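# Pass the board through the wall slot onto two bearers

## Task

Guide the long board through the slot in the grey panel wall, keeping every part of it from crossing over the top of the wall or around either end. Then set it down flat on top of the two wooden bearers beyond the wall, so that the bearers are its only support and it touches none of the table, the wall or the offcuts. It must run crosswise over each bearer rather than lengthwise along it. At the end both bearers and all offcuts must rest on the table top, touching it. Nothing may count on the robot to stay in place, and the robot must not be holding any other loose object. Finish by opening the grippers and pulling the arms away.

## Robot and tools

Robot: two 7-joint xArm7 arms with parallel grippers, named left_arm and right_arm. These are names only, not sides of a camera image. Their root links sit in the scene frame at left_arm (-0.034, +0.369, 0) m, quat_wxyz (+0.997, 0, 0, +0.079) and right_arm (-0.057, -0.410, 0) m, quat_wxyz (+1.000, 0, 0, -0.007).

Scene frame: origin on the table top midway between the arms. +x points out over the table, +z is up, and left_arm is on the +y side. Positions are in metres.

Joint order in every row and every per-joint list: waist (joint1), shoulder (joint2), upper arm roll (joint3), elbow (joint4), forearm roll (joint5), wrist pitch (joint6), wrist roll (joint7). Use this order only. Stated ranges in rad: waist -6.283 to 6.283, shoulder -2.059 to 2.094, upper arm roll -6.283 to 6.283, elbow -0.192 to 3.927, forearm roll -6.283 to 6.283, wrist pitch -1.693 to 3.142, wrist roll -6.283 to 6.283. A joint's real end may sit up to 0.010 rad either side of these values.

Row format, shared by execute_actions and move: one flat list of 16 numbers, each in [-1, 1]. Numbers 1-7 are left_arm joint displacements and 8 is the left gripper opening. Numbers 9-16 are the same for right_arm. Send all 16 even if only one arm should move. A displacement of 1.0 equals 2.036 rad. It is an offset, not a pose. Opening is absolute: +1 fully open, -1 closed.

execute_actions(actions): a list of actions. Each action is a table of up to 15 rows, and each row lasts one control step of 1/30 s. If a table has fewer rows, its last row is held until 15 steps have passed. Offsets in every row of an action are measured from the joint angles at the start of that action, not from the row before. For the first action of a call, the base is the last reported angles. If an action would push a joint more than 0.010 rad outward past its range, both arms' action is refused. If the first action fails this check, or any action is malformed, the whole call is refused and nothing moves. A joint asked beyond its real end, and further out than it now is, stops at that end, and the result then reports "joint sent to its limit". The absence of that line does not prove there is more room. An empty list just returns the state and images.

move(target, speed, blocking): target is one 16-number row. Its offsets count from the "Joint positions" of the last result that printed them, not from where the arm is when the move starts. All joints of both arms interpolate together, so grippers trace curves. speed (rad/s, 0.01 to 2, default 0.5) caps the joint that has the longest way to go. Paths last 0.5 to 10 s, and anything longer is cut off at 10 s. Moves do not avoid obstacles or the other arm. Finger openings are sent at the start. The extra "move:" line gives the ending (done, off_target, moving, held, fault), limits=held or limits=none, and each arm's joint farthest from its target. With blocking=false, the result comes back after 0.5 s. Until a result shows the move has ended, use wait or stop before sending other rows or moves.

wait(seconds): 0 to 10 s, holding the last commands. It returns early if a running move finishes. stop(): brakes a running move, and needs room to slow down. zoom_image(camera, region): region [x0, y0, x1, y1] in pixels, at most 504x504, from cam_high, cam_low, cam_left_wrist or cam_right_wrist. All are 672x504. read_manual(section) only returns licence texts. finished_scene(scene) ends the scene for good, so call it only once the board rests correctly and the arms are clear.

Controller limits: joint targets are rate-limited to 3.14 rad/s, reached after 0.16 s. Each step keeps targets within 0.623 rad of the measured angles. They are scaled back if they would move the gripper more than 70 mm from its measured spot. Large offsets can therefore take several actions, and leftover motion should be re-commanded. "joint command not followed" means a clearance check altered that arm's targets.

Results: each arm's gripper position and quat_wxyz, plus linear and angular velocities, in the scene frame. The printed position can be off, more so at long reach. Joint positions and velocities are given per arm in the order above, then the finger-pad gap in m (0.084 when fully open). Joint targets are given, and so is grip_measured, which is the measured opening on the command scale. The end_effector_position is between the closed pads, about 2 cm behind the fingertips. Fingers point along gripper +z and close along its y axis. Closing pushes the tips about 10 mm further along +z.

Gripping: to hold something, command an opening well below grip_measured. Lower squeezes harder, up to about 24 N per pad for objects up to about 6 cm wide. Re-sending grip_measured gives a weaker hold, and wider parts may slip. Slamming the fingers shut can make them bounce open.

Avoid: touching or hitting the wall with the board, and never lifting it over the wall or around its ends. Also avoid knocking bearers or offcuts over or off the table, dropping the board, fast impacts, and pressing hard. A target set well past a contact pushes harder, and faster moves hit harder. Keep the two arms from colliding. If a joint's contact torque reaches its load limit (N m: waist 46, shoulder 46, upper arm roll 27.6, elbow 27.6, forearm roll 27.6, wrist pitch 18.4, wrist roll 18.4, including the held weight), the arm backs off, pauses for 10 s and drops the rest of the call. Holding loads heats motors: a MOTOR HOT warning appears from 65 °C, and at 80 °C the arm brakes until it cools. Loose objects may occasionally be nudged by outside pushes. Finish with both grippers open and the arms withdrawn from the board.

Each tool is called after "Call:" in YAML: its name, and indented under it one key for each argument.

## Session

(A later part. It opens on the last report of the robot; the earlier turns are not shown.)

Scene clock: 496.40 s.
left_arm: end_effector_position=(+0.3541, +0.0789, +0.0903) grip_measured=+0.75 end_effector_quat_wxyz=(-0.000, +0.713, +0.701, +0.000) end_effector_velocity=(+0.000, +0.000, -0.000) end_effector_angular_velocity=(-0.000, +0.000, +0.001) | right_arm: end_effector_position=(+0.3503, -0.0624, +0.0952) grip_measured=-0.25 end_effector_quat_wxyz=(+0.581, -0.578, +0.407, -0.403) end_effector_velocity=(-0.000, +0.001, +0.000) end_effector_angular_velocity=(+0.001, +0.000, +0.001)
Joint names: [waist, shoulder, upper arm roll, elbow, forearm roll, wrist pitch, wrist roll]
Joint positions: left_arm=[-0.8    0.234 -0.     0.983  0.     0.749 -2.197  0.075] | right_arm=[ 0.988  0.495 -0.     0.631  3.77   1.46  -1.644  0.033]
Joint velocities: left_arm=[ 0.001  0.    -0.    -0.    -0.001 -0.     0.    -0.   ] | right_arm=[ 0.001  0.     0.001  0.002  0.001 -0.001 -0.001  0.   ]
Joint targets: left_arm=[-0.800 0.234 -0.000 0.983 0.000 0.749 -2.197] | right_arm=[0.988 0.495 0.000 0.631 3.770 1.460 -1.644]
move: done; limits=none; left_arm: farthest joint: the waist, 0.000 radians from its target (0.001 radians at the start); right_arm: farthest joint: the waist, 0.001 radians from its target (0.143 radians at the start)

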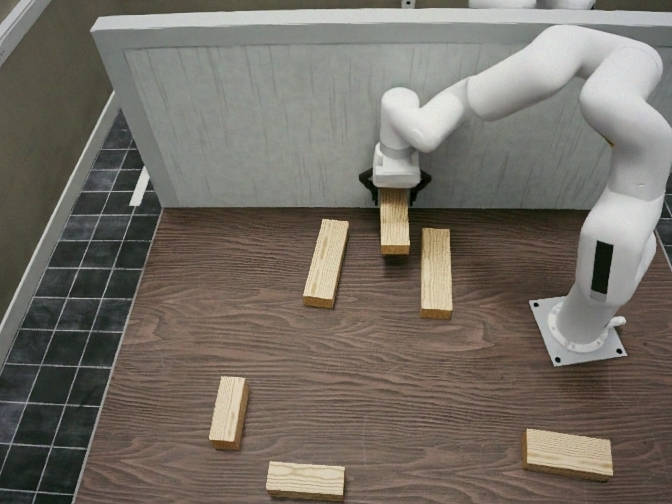

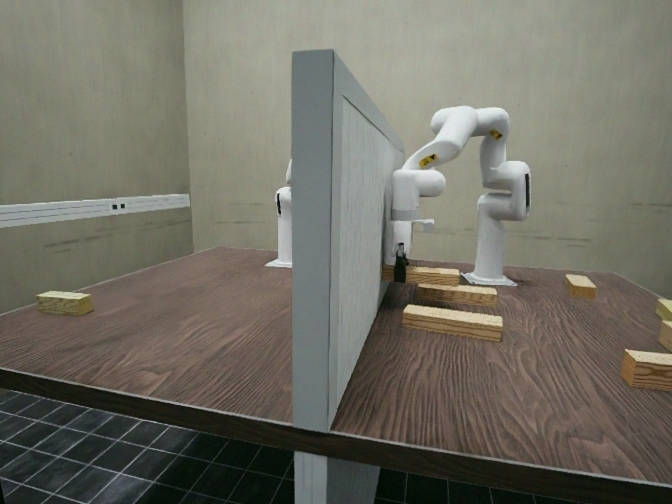

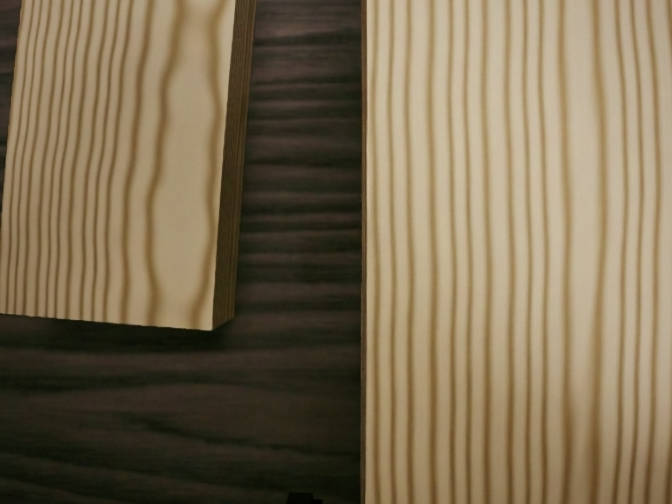

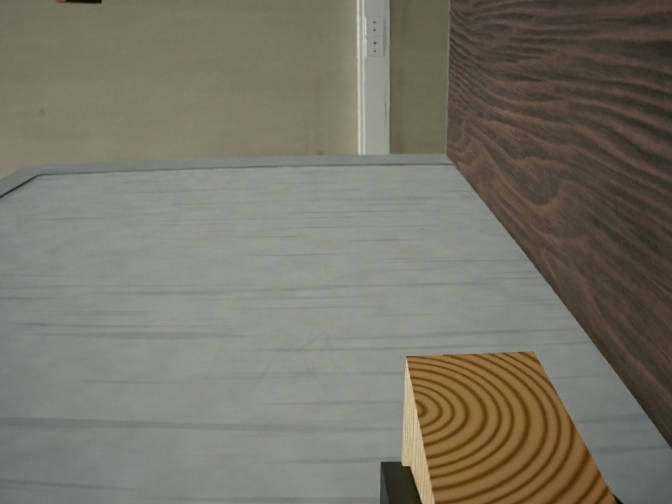

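Call:
zoom_image:
  camera: "cam_low"
  region: [370, 235, 510, 345]

Region (370, 235, 510, 345) of cam_low's 672x504 image, scaled by 3.600, with more detail than that image has; it fills the top 396 rows of this view, and the rest is white.

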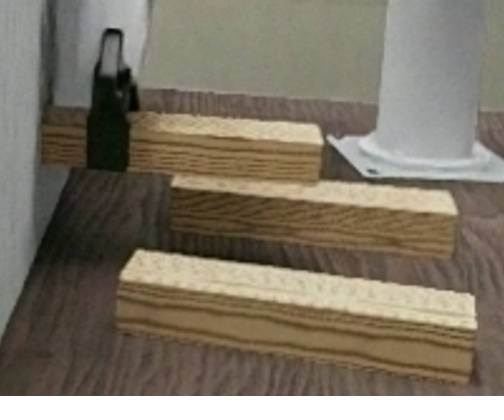

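Call:
execute_actions:
  actions:
    - [[0,0,0,0,0,0,0,0.68,0,0,0,0,0,0,0,-1],[0,0,0,0,0,0,0,0.6,0,0,0,0,0,0,0,-1],[0,0,0,0,0,0,0,0.53,0,0,0,0,0,0,0,-1],[0,0,0,0,0,0,0,0.47,0,0,0,0,0,0,0,-1],[0,0,0,0,0,0,0,0.43,0,0,0,0,0,0,0,-1],[0,0,0,0,0,0,0,0.39,0,0,0,0,0,0,0,-1],[0,0,0,0,0,0,0,0.35,0,0,0,0,0,0,0,-1],[0,0,0,0,0,0,0,0.3,0,0,0,0,0,0,0,-1],[0,0,0,0,0,0,0,0.22,0,0,0,0,0,0,0,-1],[0,0,0,0,0,0,0,0.1,0,0,0,0,0,0,0,-1],[0,0,0,0,0,0,0,-0.1,0,0,0,0,0,0,0,-1],[0,0,0,0,0,0,0,-0.4,0,0,0,0,0,0,0,-1],[0,0,0,0,0,0,0,-0.7,0,0,0,0,0,0,0,-1],[0,0,0,0,0,0,0,-1,0,0,0,0,0,0,0,-1],[0,0,0,0,0,0,0,-1,0,0,0,0,0,0,0,-1]]
    - [[0,0,0,0,0,0,0,-1,0,0,0,0,0,0,0,-0.6],[0,0,0,0,0,0,0,-1,0,0,0,0,0,0,0,-0.35],[0,0,0,0,0,0,0,-1,0,0,0,0,0,0,0,-0.25],[0,0,0,0,0,0,0,-1,0,0,0,0,0,0,0,-0.18],[0,0,0,0,0,0,0,-1,0,0,0,0,0,0,0,-0.1],[0,0,0,0,0,0,0,-1,0,0,0,0,0,0,0,0],[0,0,0,0,0,0,0,-1,0,0,0,0,0,0,0,0.1],[0,-0.0004,0,0.0001,0,0.0005,0,-1,0,0,0,0,0,0,0,0.2],[0,-0.001,0,0.0004,0,0.0014,0,-1,0,0,0,0,0,0,0,0.3],[0,-0.0017,0,0.0006,0,0.0023,0,-1,0,0,0,0,0,0,0,0.3],[0,-0.0024,0,0.0009,0,0.0033,0,-1,0,0,0,0,0,0,0,0.3],[0,-0.0031,0,0.0011,0,0.0042,0,-1,0,0,0,0,0,0,0,0.3],[0,-0.0036,0,0.0013,0,0.0049,0,-1,0,0,0,0,0,0,0,0.3],[0,-0.0038,0,0.0014,0,0.0052,0,-1,0,0,0,0,0,0,0,0.3],[0,-0.0038,0,0.0014,0,0.0052,0,-1,0,0,0,0,0,0,0,0.3]]

Scene clock: 523.53 s.
left_arm: end_effector_position=(+0.3532, +0.0793, +0.0925) grip_measured=+0.39 end_effector_quat_wxyz=(-0.001, +0.713, +0.701, -0.000) end_effector_velocity=(+0.006, -0.001, +0.020) end_effector_angular_velocity=(-0.010, -0.015, +0.005) | right_arm: end_effector_position=(+0.3503, -0.0622, +0.0954) grip_measured=+0.29 end_effector_quat_wxyz=(+0.581, -0.578, +0.407, -0.403) end_effector_velocity=(-0.001, +0.000, -0.001) end_effector_angular_velocity=(-0.004, +0.003, +0.002)
Joint names: [waist, shoulder, upper arm roll, elbow, forearm roll, wrist pitch, wrist roll]
Joint positions: left_arm=[-0.8    0.229 -0.001  0.984  0.     0.758 -2.197  0.06 ] | right_arm=[ 0.988  0.495  0.     0.631  3.77   1.46  -1.644  0.056]
Joint velocities: left_arm=[ 0.002 -0.032  0.003  0.019  0.     0.033 -0.001  0.   ] | right_arm=[ 0.001  0.001  0.001 -0.002 -0.    -0.002 -0.001  0.   ]
Joint targets: left_arm=[-0.799 0.226 0.000 0.986 0.000 0.759 -2.197] | right_arm=[0.988 0.495 0.000 0.631 3.770 1.460 -1.644]

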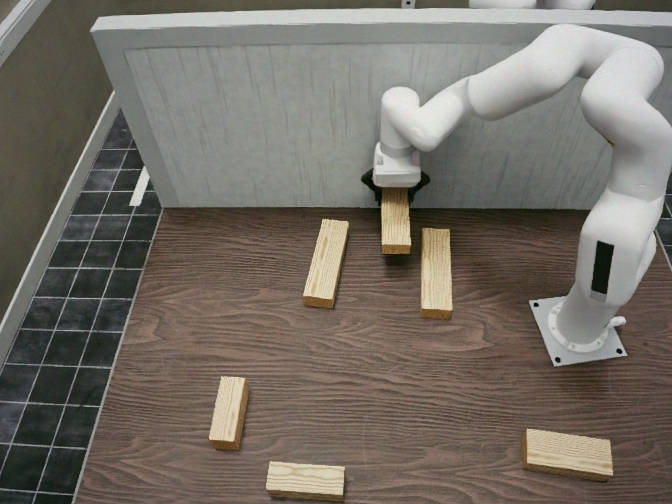

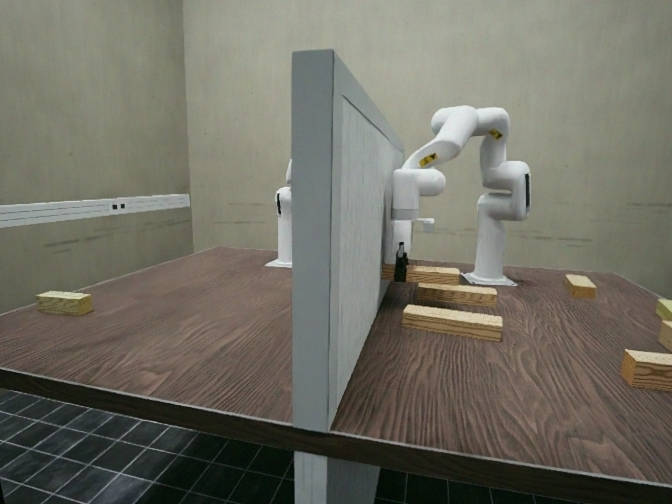

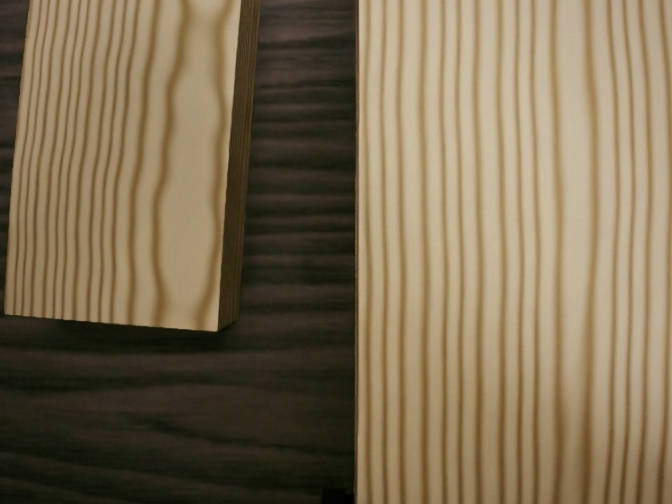

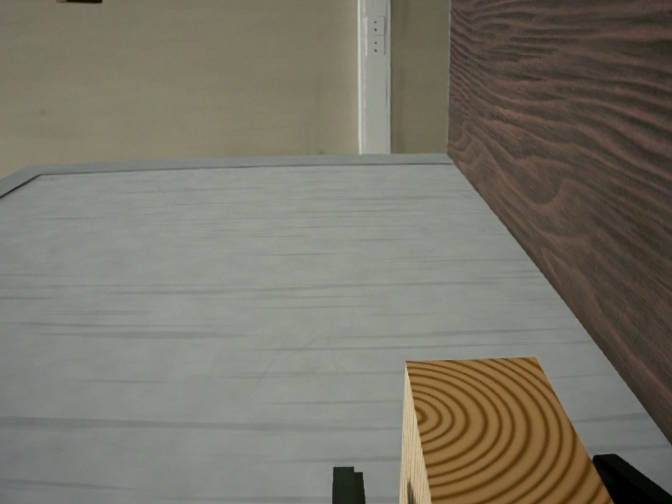

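Call:
move:
  target: [0.0627,-0.0579,0.0005,-0.0733,0,-0.0169,0.0625,-1,-0.056,-0.027,0,-0.0713,-0.0578,0.0354,0.0246,0.3]
  speed: 0.22

Scene clock: 554.23 s.
left_arm: end_effector_position=(+0.3536, +0.1498, +0.0957) grip_measured=+0.39 end_effector_quat_wxyz=(+0.000, +0.713, +0.701, +0.000) end_effector_velocity=(+0.001, +0.003, -0.000) end_effector_angular_velocity=(+0.001, +0.000, +0.004) | right_arm: end_effector_position=(+0.3517, -0.1201, +0.0958) grip_measured=+0.29 end_effector_quat_wxyz=(+0.580, -0.579, +0.404, -0.405) end_effector_velocity=(+0.000, -0.003, -0.002) end_effector_angular_velocity=(-0.003, +0.003, -0.005)
Joint names: [waist, shoulder, upper arm roll, elbow, forearm roll, wrist pitch, wrist roll]
Joint positions: left_arm=[-0.673  0.111 -0.     0.835  0.     0.723 -2.07   0.06 ] | right_arm=[ 0.874  0.44   0.     0.486  3.652  1.532 -1.594  0.056]
Joint velocities: left_arm=[ 0.003 -0.001  0.003 -0.002  0.001 -0.001  0.001  0.   ] | right_arm=[-0.002  0.001 -0.001 -0.003  0.001 -0.001  0.     0.   ]
Joint targets: left_arm=[-0.672 0.111 0.000 0.835 0.000 0.723 -2.069] | right_arm=[0.874 0.440 0.000 0.486 3.652 1.532 -1.594]
move: done; limits=none; left_arm: farthest joint: the waist, 0.000 radians from its target (0.127 radians at the start); right_arm: farthest joint: the elbow, 0.001 radians from its target (0.145 radians at the start)

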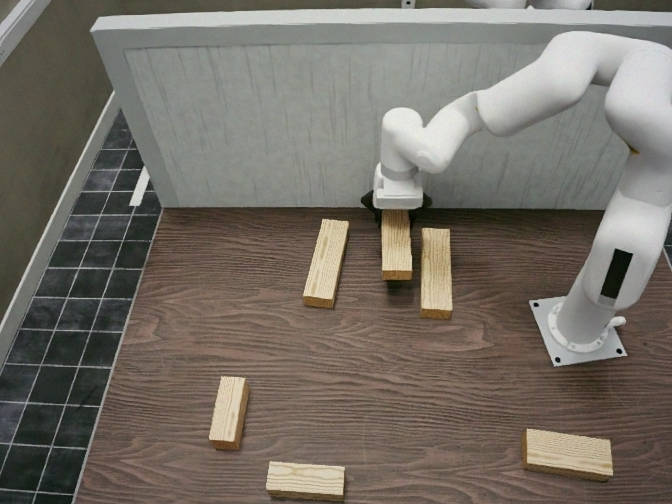

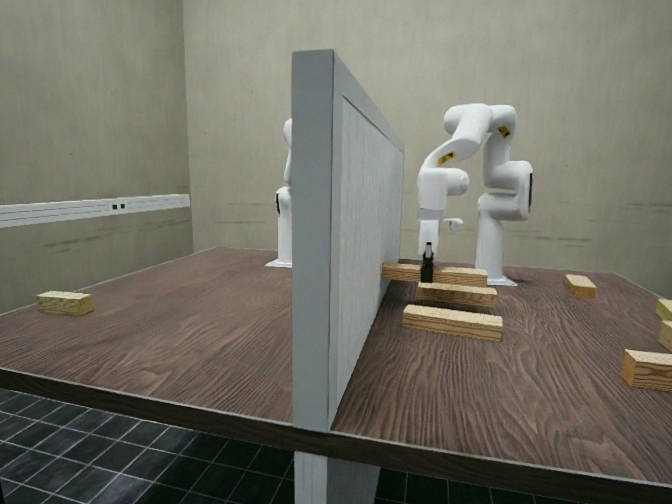

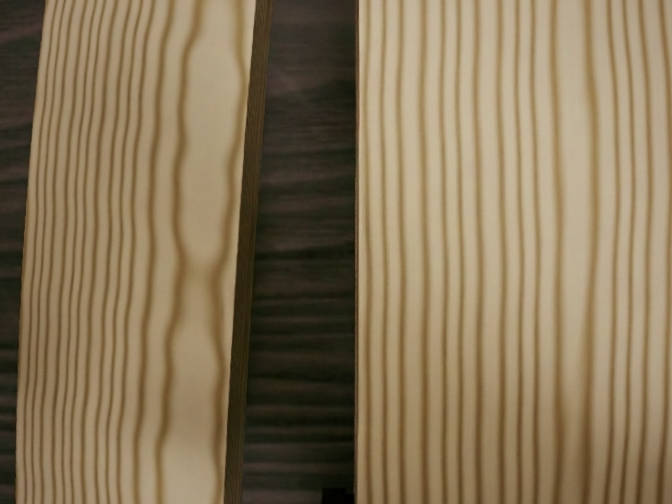

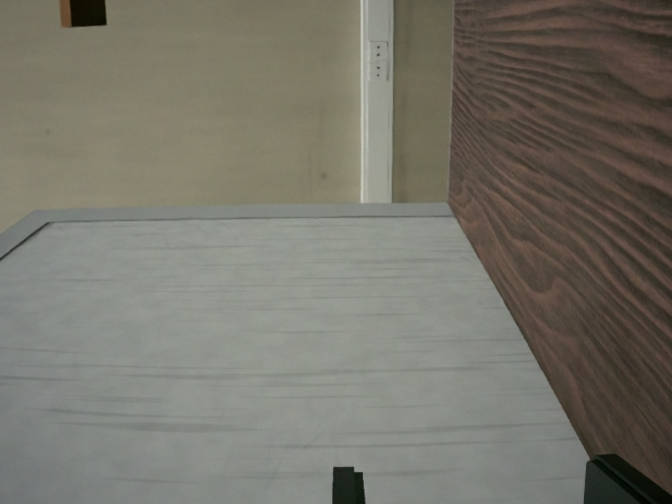

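Call:
move:
  target: [0.0748,-0.0439,0,-0.0553,0,-0.0109,0.0747,-1,0,0,0,0,0,0,0,0.3]
  speed: 0.25

Scene clock: 560.93 s.
left_arm: end_effector_position=(+0.3534, +0.2218, +0.0955) grip_measured=+0.39 end_effector_quat_wxyz=(-0.000, +0.713, +0.701, +0.000) end_effector_velocity=(+0.000, +0.003, -0.000) end_effector_angular_velocity=(+0.001, +0.000, +0.005) | right_arm: end_effector_position=(+0.3517, -0.1201, +0.0958) grip_measured=+0.29 end_effector_quat_wxyz=(+0.580, -0.579, +0.404, -0.405) end_effector_velocity=(+0.000, +0.000, +0.001) end_effector_angular_velocity=(+0.001, -0.001, -0.000)
Joint names: [waist, shoulder, upper arm roll, elbow, forearm roll, wrist pitch, wrist roll]
Joint positions: left_arm=[-0.521  0.022 -0.     0.723  0.     0.701 -1.918  0.06 ] | right_arm=[ 0.874  0.44   0.     0.486  3.652  1.532 -1.594  0.056]
Joint velocities: left_arm=[ 0.004 -0.001  0.003 -0.002  0.001  0.     0.001  0.   ] | right_arm=[ 0.    -0.001  0.     0.     0.001 -0.    -0.     0.   ]
Joint targets: left_arm=[-0.520 0.022 -0.000 0.722 0.000 0.701 -1.917] | right_arm=[0.874 0.440 0.000 0.486 3.652 1.532 -1.594]
move: done; limits=none; left_arm: farthest joint: the waist, 0.000 radians from its target (0.152 radians at the start); right_arm: farthest joint: the waist, 0.000 radians from its target (0.000 radians at the start)

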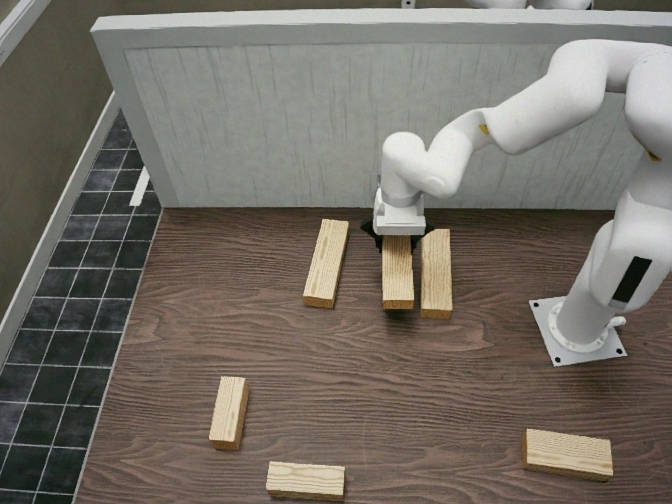

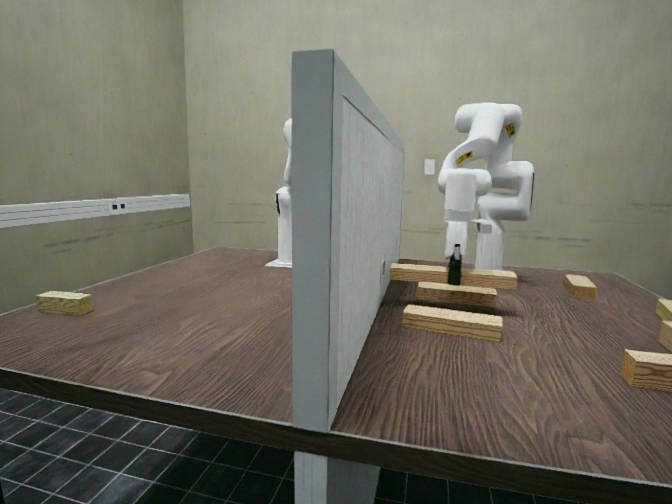

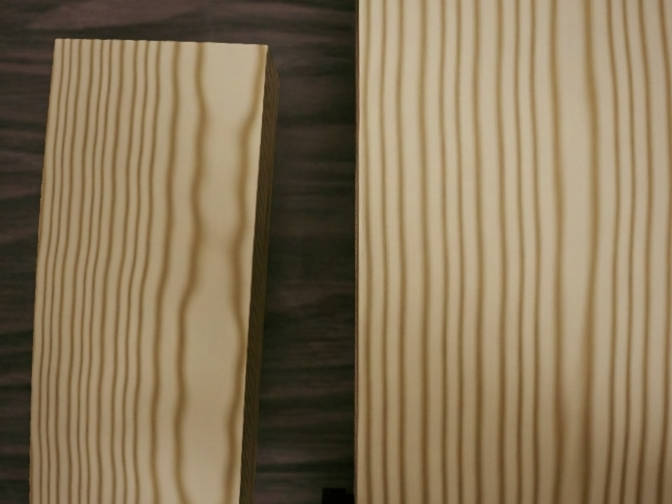

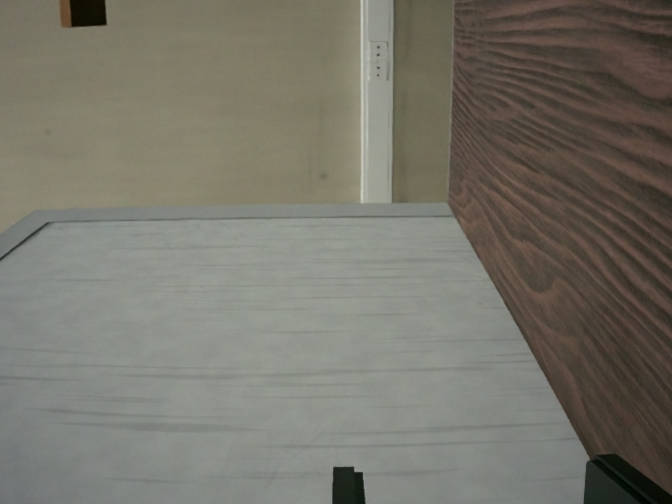

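Call:
move:
  target: [0.0193,0.0755,0,0.0486,0,-0.0269,0.8397,-1,0,0,0,0,0,0,0,0.3]
  speed: 1.0

Scene clock: 566.47 s.
left_arm: end_effector_position=(+0.3892, +0.2269, +0.0681) grip_measured=+0.39 end_effector_quat_wxyz=(-0.000, +0.998, -0.058, -0.000) end_effector_velocity=(-0.000, -0.000, -0.000) end_effector_angular_velocity=(+0.000, +0.000, -0.003) | right_arm: end_effector_position=(+0.3517, -0.1201, +0.0958) grip_measured=+0.29 end_effector_quat_wxyz=(+0.580, -0.579, +0.404, -0.405) end_effector_velocity=(+0.000, -0.000, -0.000) end_effector_angular_velocity=(-0.000, +0.001, -0.001)
Joint names: [waist, shoulder, upper arm roll, elbow, forearm roll, wrist pitch, wrist roll]
Joint positions: left_arm=[-0.482  0.175 -0.001  0.821  0.     0.646 -0.208  0.06 ] | right_arm=[ 0.874  0.44   0.     0.486  3.652  1.532 -1.594  0.056]
Joint velocities: left_arm=[ 0.     0.001 -0.001 -0.     0.001 -0.     0.002  0.   ] | right_arm=[ 0.    -0.001 -0.001  0.     0.    -0.001  0.     0.   ]
Joint targets: left_arm=[-0.482 0.175 -0.000 0.821 0.000 0.646 -0.208] | right_arm=[0.874 0.440 0.000 0.486 3.652 1.532 -1.594]
move: done; limits=none; left_arm: farthest joint: the upper arm roll, 0.001 radians from its target (0.000 radians at the start); right_arm: farthest joint: the waist, 0.000 radians from its target (0.000 radians at the start)

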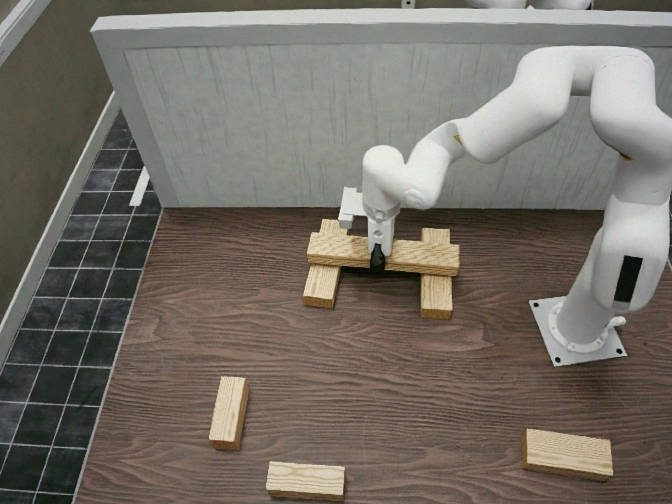

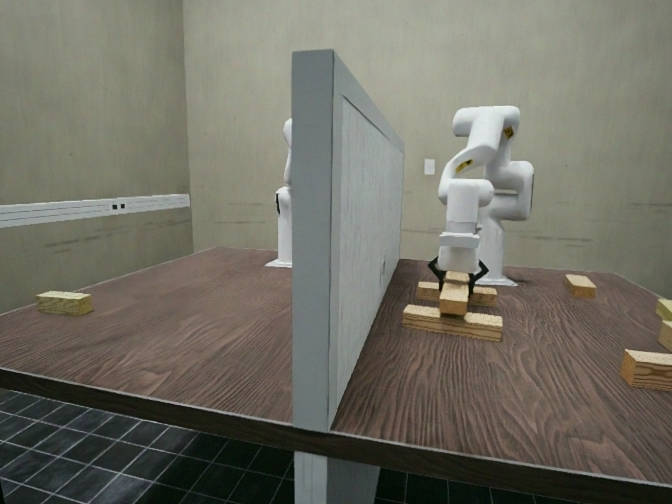

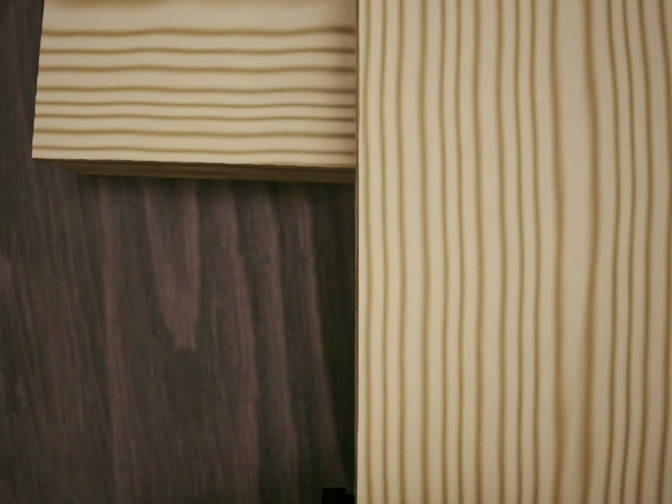

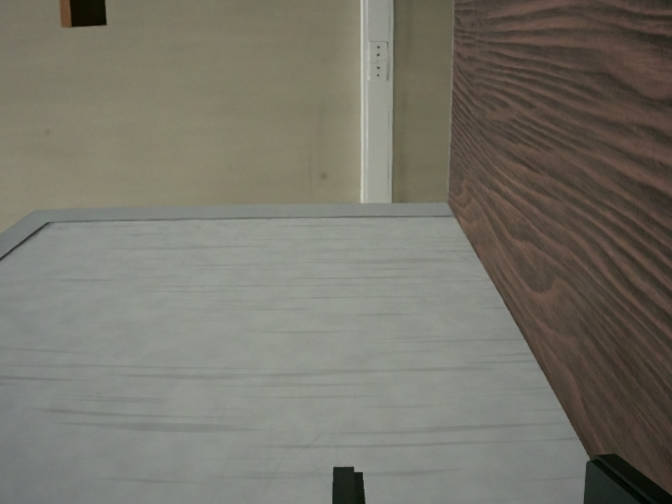

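Call:
zoom_image:
  camera: "cam_left_wrist"
  region: [10, 120, 170, 210]

Call:
zoom_image:
  camera: "cam_low"
  region: [395, 255, 515, 345]

Call:
zoom_image:
  camera: "cam_high"
  region: [290, 200, 480, 330]

Region (10, 120, 170, 210) of cam_left_wrist's 672x504 image, scaled by 3.150, with more detail than that image has; it fills the top 284 rows of this view, and the rest is white.

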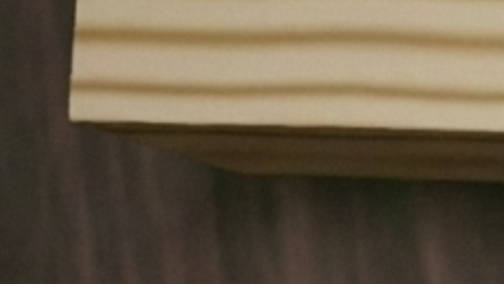

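Region (395, 255, 515, 345) of cam_low's 672x504 image, scaled by 4.200, with more detail than that image has; it fills the top 378 rows of this view, and the rest is white.

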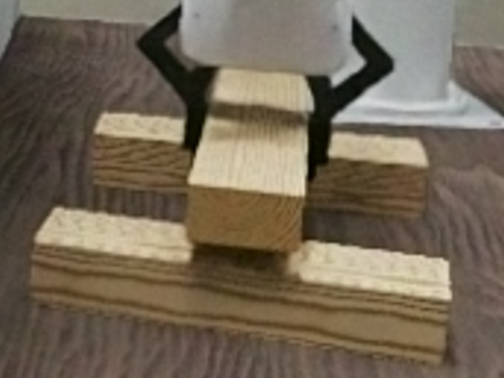

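Region (290, 200, 480, 330) of cam_high's 672x504 image, scaled by 2.653, with more detail than that image has; it fills the top 345 rows of this view, and the rest is white.

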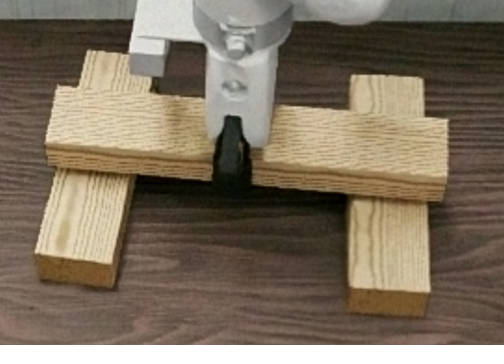

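Call:
execute_actions:
  actions: []

Scene clock: 583.50 s.
left_arm: end_effector_position=(+0.3892, +0.2269, +0.0680) grip_measured=+0.39 end_effector_quat_wxyz=(-0.000, +0.998, -0.058, -0.000) end_effector_velocity=(+0.000, +0.000, +0.000) end_effector_angular_velocity=(-0.000, -0.000, +0.000) | right_arm: end_effector_position=(+0.3517, -0.1201, +0.0958) grip_measured=+0.29 end_effector_quat_wxyz=(+0.580, -0.579, +0.404, -0.405) end_effector_velocity=(+0.000, -0.000, -0.000) end_effector_angular_velocity=(-0.000, -0.000, -0.001)
Joint names: [waist, shoulder, upper arm roll, elbow, forearm roll, wrist pitch, wrist roll]
Joint positions: left_arm=[-0.482  0.175 -0.     0.821  0.     0.646 -0.208  0.06 ] | right_arm=[ 0.874  0.44   0.     0.486  3.652  1.532 -1.594  0.056]
Joint velocities: left_arm=[-0.001 -0.001  0.001  0.    -0.     0.     0.    -0.   ] | right_arm=[-0.     0.001  0.    -0.     0.001  0.001  0.     0.   ]
Joint targets: left_arm=[-0.482 0.175 -0.000 0.821 0.000 0.646 -0.208] | right_arm=[0.874 0.440 0.000 0.486 3.652 1.532 -1.594]

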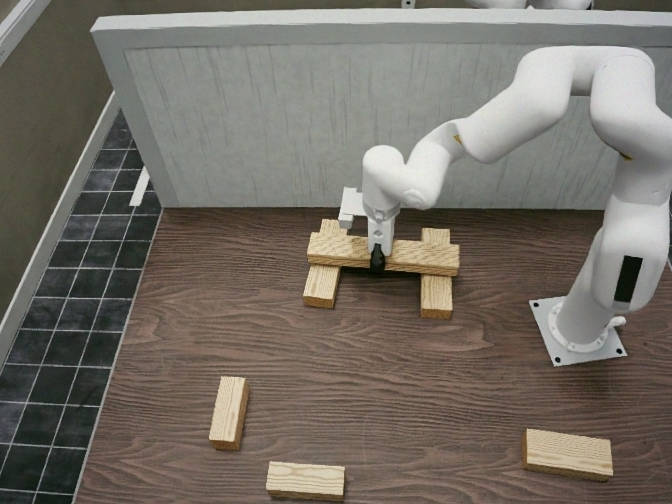

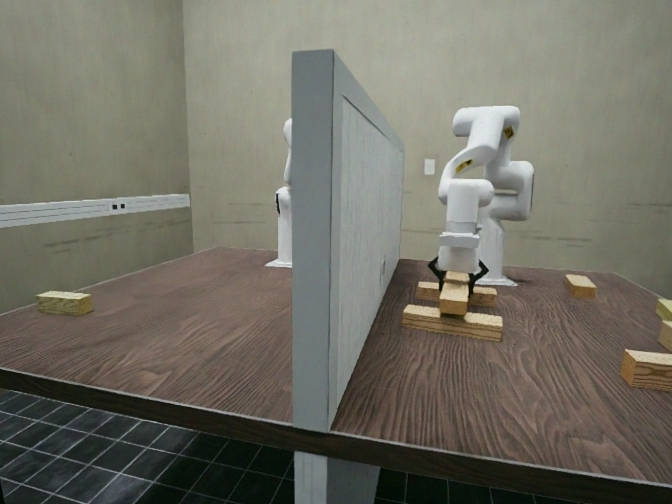

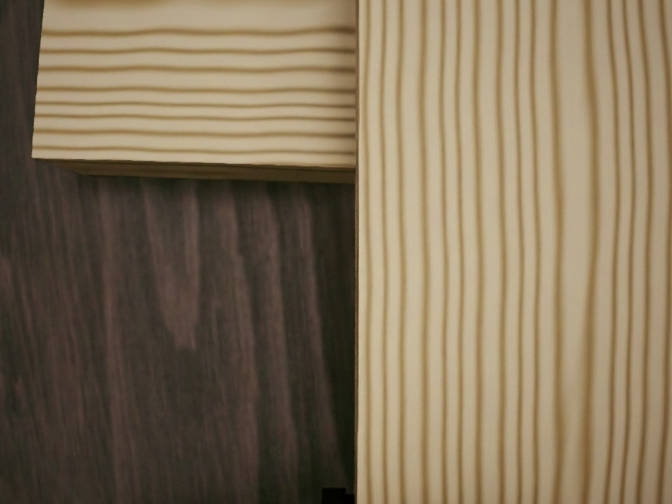

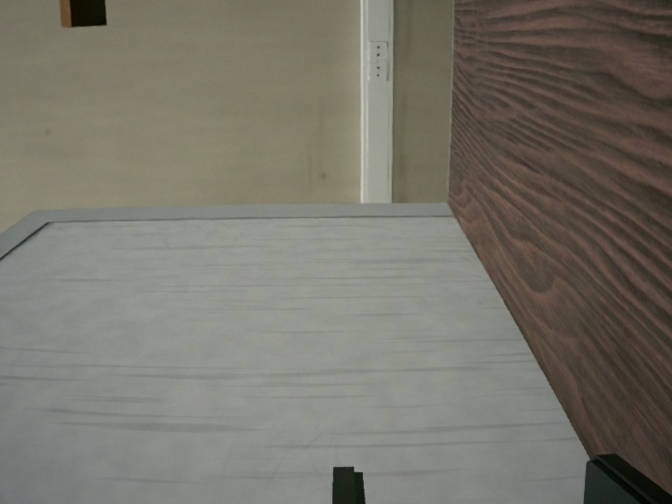

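Call:
move:
  target: [0.0008,0.0183,0,0.0026,0,-0.0158,0.0008,-1,0,0,0,0,0,0,0,0.3]
  speed: 0.07

Call:
zoom_image:
  camera: "cam_low"
  region: [395,255,515,345]

Scene clock: 594.50 s.
left_arm: end_effector_position=(+0.3924, +0.2266, +0.0557) grip_measured=+0.39 end_effector_quat_wxyz=(-0.000, +0.998, -0.058, +0.000) end_effector_velocity=(+0.001, +0.001, +0.000) end_effector_angular_velocity=(+0.000, -0.001, +0.002) | right_arm: end_effector_position=(+0.3517, -0.1201, +0.0958) grip_measured=+0.29 end_effector_quat_wxyz=(+0.580, -0.579, +0.404, -0.405) end_effector_velocity=(-0.000, +0.000, -0.000) end_effector_angular_velocity=(-0.000, +0.000, +0.000)
Joint names: [waist, shoulder, upper arm roll, elbow, forearm roll, wrist pitch, wrist roll]
Joint positions: left_arm=[-0.48   0.212 -0.001  0.827  0.     0.614 -0.207  0.06 ] | right_arm=[ 0.874  0.44   0.     0.486  3.652  1.532 -1.594  0.056]
Joint velocities: left_arm=[-0.     0.     0.002  0.     0.    -0.001 -0.     0.   ] | right_arm=[ 0.     0.001 -0.     0.     0.     0.    -0.    -0.   ]
Joint targets: left_arm=[-0.480 0.213 -0.000 0.827 0.000 0.614 -0.207] | right_arm=[0.874 0.440 0.000 0.486 3.652 1.532 -1.594]
move: done; limits=none; left_arm: farthest joint: the upper arm roll, 0.001 radians from its target (0.000 radians at the start); right_arm: farthest joint: the waist, 0.000 radians from its target (0.000 radians at the start)

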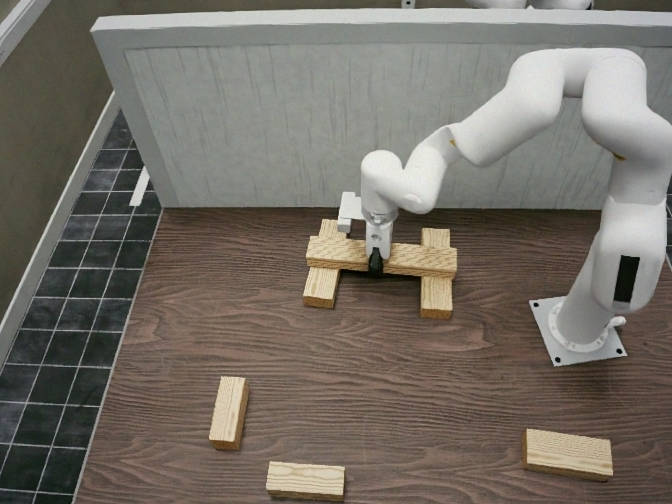

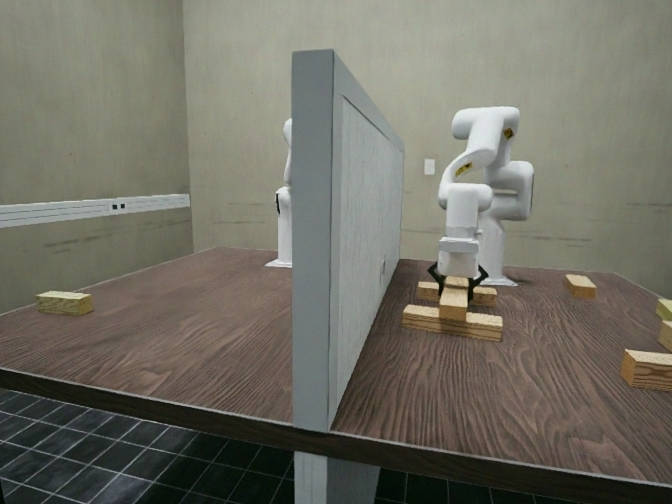

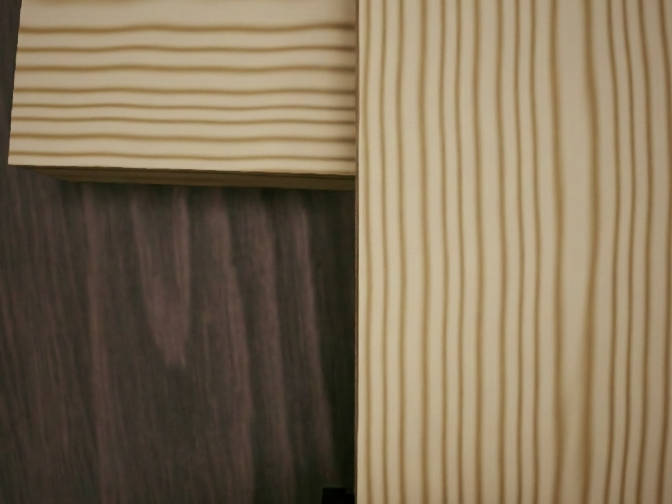

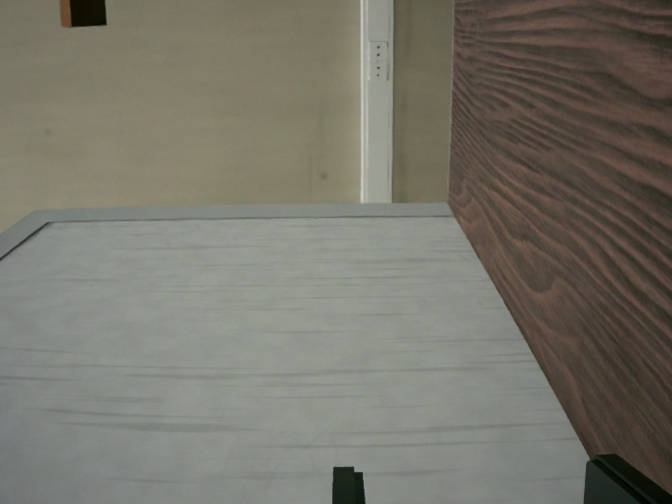

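Region (395, 255, 515, 345) of cam_low's 672x504 image, scaled by 4.200, with more detail than that image has; it fills the top 378 rows of this view, and the rest is white.

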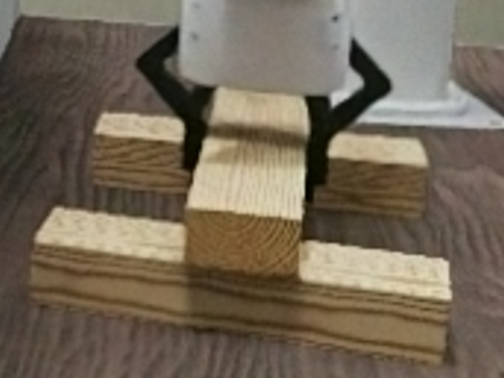

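Call:
move:
  target: [0,0.0037,0,-0.0006,0,-0.0041,0,-1,0,0,0,0,0,0,0,0.3]
  speed: 0.02

Call:
zoom_image:
  camera: "cam_low"
  region: [395,255,515,345]

Scene clock: 602.80 s.
left_arm: end_effector_position=(+0.3928, +0.2265, +0.0532) grip_measured=+0.39 end_effector_quat_wxyz=(+0.000, +0.998, -0.058, +0.001) end_effector_velocity=(-0.000, +0.000, -0.001) end_effector_angular_velocity=(-0.000, +0.001, +0.002) | right_arm: end_effector_position=(+0.3517, -0.1201, +0.0958) grip_measured=+0.29 end_effector_quat_wxyz=(+0.580, -0.579, +0.404, -0.405) end_effector_velocity=(-0.000, +0.000, -0.000) end_effector_angular_velocity=(-0.001, -0.000, +0.001)
Joint names: [waist, shoulder, upper arm roll, elbow, forearm roll, wrist pitch, wrist roll]
Joint positions: left_arm=[-0.48   0.219 -0.001  0.826  0.     0.606 -0.207  0.06 ] | right_arm=[ 0.874  0.44   0.     0.486  3.652  1.532 -1.594  0.056]
Joint velocities: left_arm=[ 0.     0.001  0.001 -0.001 -0.001 -0.002  0.     0.   ] | right_arm=[ 0.001  0.    -0.    -0.    -0.     0.    -0.     0.   ]
Joint targets: left_arm=[-0.480 0.220 -0.001 0.826 0.000 0.606 -0.207] | right_arm=[0.874 0.440 0.000 0.486 3.652 1.532 -1.594]
move: done; limits=none; left_arm: farthest joint: the shoulder, 0.001 radians from its target (0.007 radians at the start); right_arm: farthest joint: the waist, 0.000 radians from its target (0.000 radians at the start)

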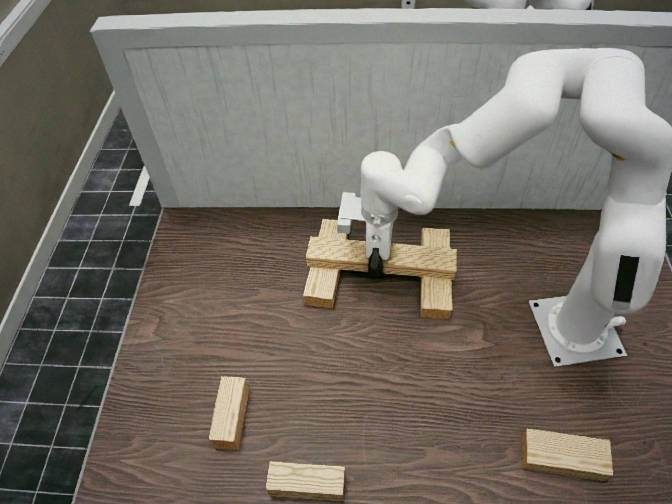

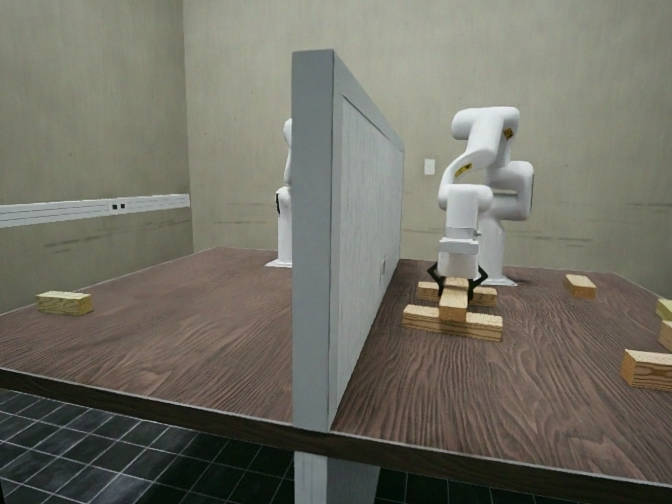

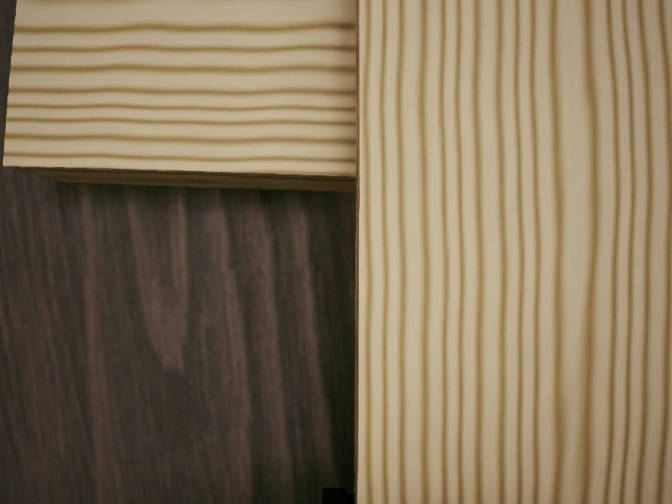

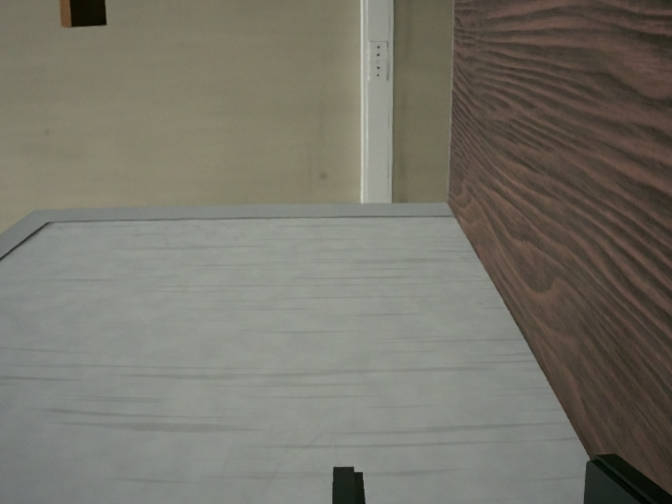

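Region (395, 255, 515, 345) of cam_low's 672x504 image, scaled by 4.200, with more detail than that image has; it fills the top 378 rows of this view, and the rest is white.

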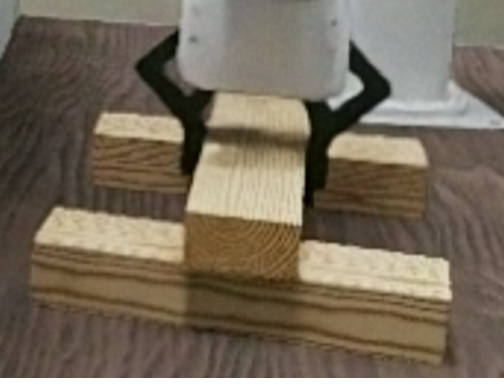

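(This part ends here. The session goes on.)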